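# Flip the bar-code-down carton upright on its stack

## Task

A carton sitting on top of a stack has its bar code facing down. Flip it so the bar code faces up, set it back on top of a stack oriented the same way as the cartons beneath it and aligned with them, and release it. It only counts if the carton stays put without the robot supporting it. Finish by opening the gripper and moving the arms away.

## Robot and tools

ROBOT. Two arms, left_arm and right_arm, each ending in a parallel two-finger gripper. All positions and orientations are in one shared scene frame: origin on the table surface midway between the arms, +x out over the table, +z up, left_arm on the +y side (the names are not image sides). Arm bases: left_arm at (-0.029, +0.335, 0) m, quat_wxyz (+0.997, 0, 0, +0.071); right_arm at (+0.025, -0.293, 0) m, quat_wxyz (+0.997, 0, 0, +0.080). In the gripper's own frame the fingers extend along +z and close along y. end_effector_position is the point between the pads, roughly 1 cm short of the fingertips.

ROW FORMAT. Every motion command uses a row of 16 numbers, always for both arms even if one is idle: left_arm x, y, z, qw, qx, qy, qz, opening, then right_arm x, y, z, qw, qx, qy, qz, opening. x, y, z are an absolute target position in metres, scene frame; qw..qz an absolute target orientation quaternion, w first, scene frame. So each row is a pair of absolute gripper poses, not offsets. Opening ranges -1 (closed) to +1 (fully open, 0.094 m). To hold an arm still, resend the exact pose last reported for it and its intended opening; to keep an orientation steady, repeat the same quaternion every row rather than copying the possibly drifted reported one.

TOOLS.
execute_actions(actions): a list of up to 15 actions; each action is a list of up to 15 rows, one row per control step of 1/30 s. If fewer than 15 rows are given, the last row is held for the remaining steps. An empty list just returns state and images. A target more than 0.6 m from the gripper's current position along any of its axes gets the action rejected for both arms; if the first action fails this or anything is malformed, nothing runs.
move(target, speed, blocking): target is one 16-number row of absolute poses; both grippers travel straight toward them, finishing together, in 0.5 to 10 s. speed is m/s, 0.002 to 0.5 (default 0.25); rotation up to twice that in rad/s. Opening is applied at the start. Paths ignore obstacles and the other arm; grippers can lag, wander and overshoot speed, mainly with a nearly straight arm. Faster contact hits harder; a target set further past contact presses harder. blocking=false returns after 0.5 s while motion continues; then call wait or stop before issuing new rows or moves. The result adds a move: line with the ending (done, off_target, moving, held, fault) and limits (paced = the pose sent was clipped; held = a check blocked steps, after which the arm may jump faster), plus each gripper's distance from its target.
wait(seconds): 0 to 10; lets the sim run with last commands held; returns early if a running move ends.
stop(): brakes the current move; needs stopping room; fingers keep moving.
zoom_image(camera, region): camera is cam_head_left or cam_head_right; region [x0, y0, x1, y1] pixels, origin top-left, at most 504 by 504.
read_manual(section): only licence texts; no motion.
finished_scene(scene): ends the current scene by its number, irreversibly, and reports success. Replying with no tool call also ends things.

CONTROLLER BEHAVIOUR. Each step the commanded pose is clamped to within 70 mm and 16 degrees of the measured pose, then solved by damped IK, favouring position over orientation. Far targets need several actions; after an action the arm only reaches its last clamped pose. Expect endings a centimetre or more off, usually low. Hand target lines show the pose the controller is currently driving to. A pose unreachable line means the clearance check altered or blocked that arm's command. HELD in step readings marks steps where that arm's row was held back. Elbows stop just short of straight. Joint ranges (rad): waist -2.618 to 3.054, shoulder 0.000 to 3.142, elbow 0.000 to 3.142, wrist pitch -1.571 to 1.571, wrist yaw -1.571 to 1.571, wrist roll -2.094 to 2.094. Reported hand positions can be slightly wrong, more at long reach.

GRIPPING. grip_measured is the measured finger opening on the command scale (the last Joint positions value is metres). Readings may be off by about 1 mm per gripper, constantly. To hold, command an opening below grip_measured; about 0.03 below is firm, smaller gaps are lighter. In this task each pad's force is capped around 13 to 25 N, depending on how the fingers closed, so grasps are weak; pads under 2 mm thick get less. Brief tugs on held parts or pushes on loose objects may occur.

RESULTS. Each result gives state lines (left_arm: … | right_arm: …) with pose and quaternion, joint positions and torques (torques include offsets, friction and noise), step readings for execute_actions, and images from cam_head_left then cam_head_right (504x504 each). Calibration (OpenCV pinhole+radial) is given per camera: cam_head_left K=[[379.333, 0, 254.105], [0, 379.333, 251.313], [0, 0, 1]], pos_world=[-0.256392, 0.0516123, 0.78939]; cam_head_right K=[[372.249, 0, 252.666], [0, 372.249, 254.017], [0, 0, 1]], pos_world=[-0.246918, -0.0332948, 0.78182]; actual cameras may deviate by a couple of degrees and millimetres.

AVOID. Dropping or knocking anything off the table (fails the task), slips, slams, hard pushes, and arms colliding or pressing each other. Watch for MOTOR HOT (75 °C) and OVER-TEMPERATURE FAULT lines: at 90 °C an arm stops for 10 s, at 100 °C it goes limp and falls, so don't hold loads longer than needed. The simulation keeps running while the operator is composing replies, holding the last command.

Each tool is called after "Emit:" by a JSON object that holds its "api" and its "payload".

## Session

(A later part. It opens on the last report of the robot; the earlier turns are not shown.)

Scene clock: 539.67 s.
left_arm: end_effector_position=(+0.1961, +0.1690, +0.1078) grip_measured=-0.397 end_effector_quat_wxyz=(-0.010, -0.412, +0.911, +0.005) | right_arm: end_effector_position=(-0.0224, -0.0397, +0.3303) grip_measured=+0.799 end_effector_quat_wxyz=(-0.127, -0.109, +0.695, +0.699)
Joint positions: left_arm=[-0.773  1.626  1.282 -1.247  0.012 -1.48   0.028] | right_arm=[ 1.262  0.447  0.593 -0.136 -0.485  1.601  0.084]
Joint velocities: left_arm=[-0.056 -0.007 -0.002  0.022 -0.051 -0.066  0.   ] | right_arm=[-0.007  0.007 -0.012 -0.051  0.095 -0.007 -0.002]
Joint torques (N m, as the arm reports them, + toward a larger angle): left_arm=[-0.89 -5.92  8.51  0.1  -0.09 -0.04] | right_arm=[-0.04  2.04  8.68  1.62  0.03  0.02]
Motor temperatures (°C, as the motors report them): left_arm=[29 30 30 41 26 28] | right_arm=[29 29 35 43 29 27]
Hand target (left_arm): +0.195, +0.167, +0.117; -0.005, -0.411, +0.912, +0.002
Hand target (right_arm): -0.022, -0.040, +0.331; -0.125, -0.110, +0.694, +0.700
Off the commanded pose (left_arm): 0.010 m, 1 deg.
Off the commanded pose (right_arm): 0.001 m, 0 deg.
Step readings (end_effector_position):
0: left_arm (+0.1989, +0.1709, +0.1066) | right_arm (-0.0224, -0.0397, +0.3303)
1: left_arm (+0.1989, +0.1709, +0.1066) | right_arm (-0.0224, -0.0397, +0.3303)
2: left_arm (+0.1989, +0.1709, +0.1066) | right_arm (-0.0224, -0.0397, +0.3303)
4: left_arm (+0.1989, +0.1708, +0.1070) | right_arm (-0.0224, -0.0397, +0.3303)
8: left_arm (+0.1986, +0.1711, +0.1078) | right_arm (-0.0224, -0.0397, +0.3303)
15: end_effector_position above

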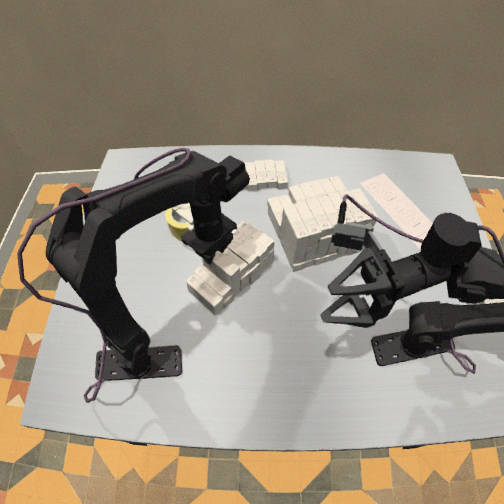

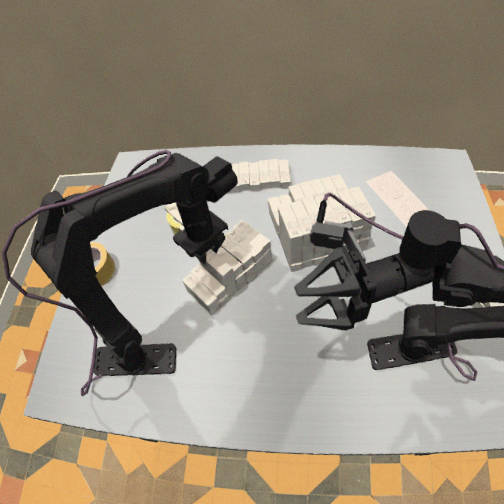

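The carton now matches its original corner positions. Releasing and lifting clear.

Emit:
{"api": "execute_actions", "payload": {"actions": [[[0.196,0.169,0.110,-0.008,-0.412,0.911,0.004,-0.42,-0.022,-0.0396,0.3307,-0.125,-0.110,0.694,0.700,0.8],[0.196,0.169,0.110,-0.008,-0.412,0.911,0.004,-0.38,-0.022,-0.0396,0.3307,-0.125,-0.110,0.694,0.700,0.8],[0.196,0.169,0.110,-0.008,-0.412,0.911,0.004,-0.33,-0.022,-0.0396,0.3307,-0.125,-0.110,0.694,0.700,0.8],[0.196,0.169,0.110,-0.008,-0.412,0.911,0.004,-0.25,-0.022,-0.0396,0.3307,-0.125,-0.110,0.694,0.700,0.8],[0.196,0.169,0.110,-0.008,-0.412,0.911,0.004,-0.15,-0.022,-0.0396,0.3307,-0.125,-0.110,0.694,0.700,0.8],[0.196,0.169,0.112,-0.008,-0.412,0.911,0.004,0.0,-0.022,-0.0396,0.3307,-0.125,-0.110,0.694,0.700,0.8],[0.196,0.169,0.115,-0.008,-0.412,0.911,0.004,0.15,-0.022,-0.0396,0.3307,-0.125,-0.110,0.694,0.700,0.8],[0.196,0.169,0.119,-0.008,-0.412,0.911,0.004,0.25,-0.022,-0.0396,0.3307,-0.125,-0.110,0.694,0.700,0.8],[0.196,0.169,0.124,-0.008,-0.412,0.911,0.004,0.3,-0.022,-0.0396,0.3307,-0.125,-0.110,0.694,0.700,0.8],[0.196,0.169,0.130,-0.008,-0.412,0.911,0.004,0.3,-0.022,-0.0396,0.3307,-0.125,-0.110,0.694,0.700,0.8],[0.196,0.169,0.137,-0.008,-0.412,0.911,0.004,0.3,-0.022,-0.0396,0.3307,-0.125,-0.110,0.694,0.700,0.8],[0.196,0.169,0.144,-0.008,-0.412,0.911,0.004,0.3,-0.022,-0.0396,0.3307,-0.125,-0.110,0.694,0.700,0.8],[0.196,0.169,0.151,-0.008,-0.412,0.911,0.004,0.3,-0.022,-0.0396,0.3307,-0.125,-0.110,0.694,0.700,0.8],[0.196,0.169,0.158,-0.008,-0.412,0.911,0.004,0.3,-0.022,-0.0396,0.3307,-0.125,-0.110,0.694,0.700,0.8],[0.196,0.169,0.165,-0.008,-0.412,0.911,0.004,0.3,-0.022,-0.0396,0.3307,-0.125,-0.110,0.694,0.700,0.8]]]}}

Emit:
{"api": "move", "payload": {"target": [0.22,0.36,0.20,0.06,-0.62,0.775,-0.06,0.3,-0.022,-0.0396,0.3307,-0.125,-0.110,0.694,0.700,0.8], "speed": 0.35}}

Emit:
{"api": "zoom_image", "payload": {"camera": "cam_head_left", "region": [180, 215, 280, 315]}}

Emit:
{"api": "zoom_image", "payload": {"camera": "cam_head_right", "region": [180, 215, 280, 315]}}

Scene clock: 560.10 s.
left_arm: end_effector_position=(+0.2026, +0.1637, +0.1402) grip_measured=+0.299 end_effector_quat_wxyz=(-0.003, -0.413, +0.911, -0.007) | right_arm: end_effector_position=(-0.0224, -0.0397, +0.3303) grip_measured=+0.799 end_effector_quat_wxyz=(-0.127, -0.109, +0.695, +0.699)
Joint positions: left_arm=[-0.775  1.626  1.411 -1.347  0.012 -1.485  0.061] | right_arm=[ 1.262  0.447  0.593 -0.136 -0.485  1.601  0.084]
Joint velocities: left_arm=[-0.017  0.007  0.833 -0.549  0.022 -0.037  0.   ] | right_arm=[ 0.002 -0.002 -0.007  0.066 -0.022  0.022 -0.001]
Joint torques (N m, as the arm reports them, + toward a larger angle): left_arm=[-0.05 -6.3   8.05  0.24 -0.07  0.  ] | right_arm=[ 0.03  2.02  8.78  1.64  0.07 -0.01]
Motor temperatures (°C, as the motors report them): left_arm=[29 31 32 40 26 28] | right_arm=[29 29 36 43 29 27]
Hand target (left_arm): +0.195, +0.170, +0.163; -0.006, -0.412, +0.911, +0.000
Hand target (right_arm): -0.022, -0.040, +0.331; -0.125, -0.110, +0.694, +0.700
Off the commanded pose (left_arm): 0.026 m, 1 deg.
Off the commanded pose (right_arm): 0.001 m, 0 deg.
Step readings (end_effector_position):
0: left_arm (+0.1956, +0.1688, +0.1078) | right_arm (-0.0224, -0.0397, +0.3303)
1: left_arm (+0.1956, +0.1688, +0.1078) | right_arm (-0.0224, -0.0397, +0.3303)
2: left_arm (+0.1956, +0.1688, +0.1078) | right_arm (-0.0224, -0.0397, +0.3303)
4: left_arm (+0.1956, +0.1688, +0.1078) | right_arm (-0.0224, -0.0397, +0.3303)
8: left_arm (+0.1955, +0.1689, +0.1081) | right_arm (-0.0224, -0.0397, +0.3303)
15: end_effector_position above

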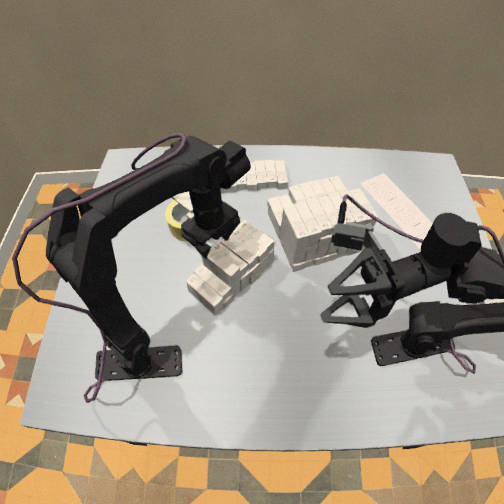

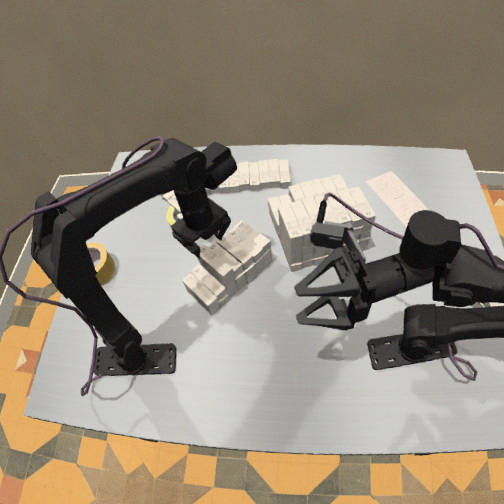

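Scene clock: 561.47 s.
left_arm: end_effector_position=(+0.2226, +0.3584, +0.1895) grip_measured=+0.299 end_effector_quat_wxyz=(+0.059, -0.622, +0.779, -0.055) | right_arm: end_effector_position=(-0.0224, -0.0397, +0.3303) grip_measured=+0.799 end_effector_quat_wxyz=(-0.128, -0.109, +0.695, +0.699)
Joint positions: left_arm=[-0.035  1.374  1.363 -1.402  0.029 -1.244  0.061] | right_arm=[ 1.262  0.447  0.593 -0.136 -0.485  1.602  0.084]
Joint velocities: left_arm=[-0.017  0.007 -0.007  0.051 -0.037  0.051  0.   ] | right_arm=[ 0.012 -0.017 -0.002 -0.066 -0.095  0.037 -0.001]
Joint torques (N m, as the arm reports them, + toward a larger angle): left_arm=[ 0.84 -4.46  8.56  0.45  0.05  0.05] | right_arm=[-0.08  2.23  8.48  1.6   0.01  0.  ]
Motor temperatures (°C, as the motors report them): left_arm=[29 31 32 40 26 28] | right_arm=[29 29 36 43 29 27]
Hand target (left_arm): +0.220, +0.359, +0.199; +0.065, -0.621, +0.778, -0.062
Hand target (right_arm): -0.022, -0.040, +0.331; -0.125, -0.110, +0.694, +0.700
Off the commanded pose (left_arm): 0.011 m, 1 deg.
Off the commanded pose (right_arm): 0.001 m, 0 deg.
move: off_target (left_arm)

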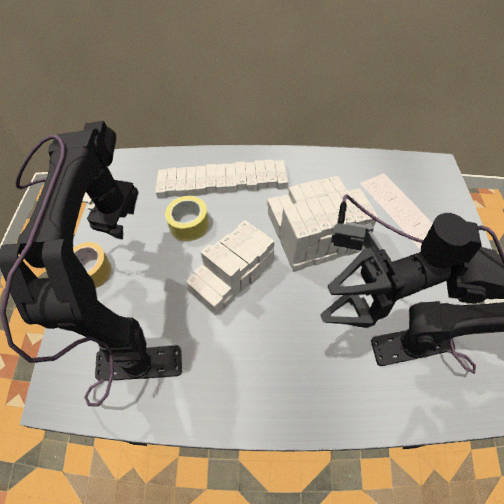

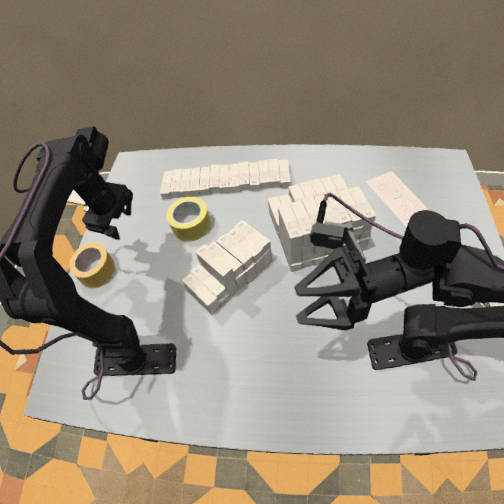

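Region (180, 215, 280, 315) of cam_head_left's 504x504 image, scaled by 5.040, with more detail than that image has.

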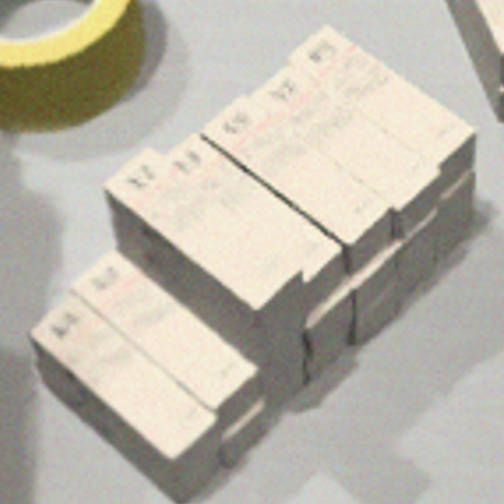

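Region (180, 215, 280, 315) of cam_head_right's 504x504 image, scaled by 5.040, with more detail than that image has.

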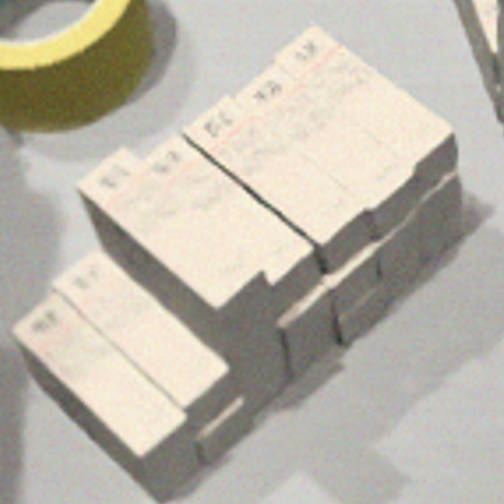

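The carton is bar code up, the same way round as its neighbours, and lined up with the column below.

Emit:
{"api": "finished_scene", "payload": {"scene": 1}}

The scene is finished: the task was done.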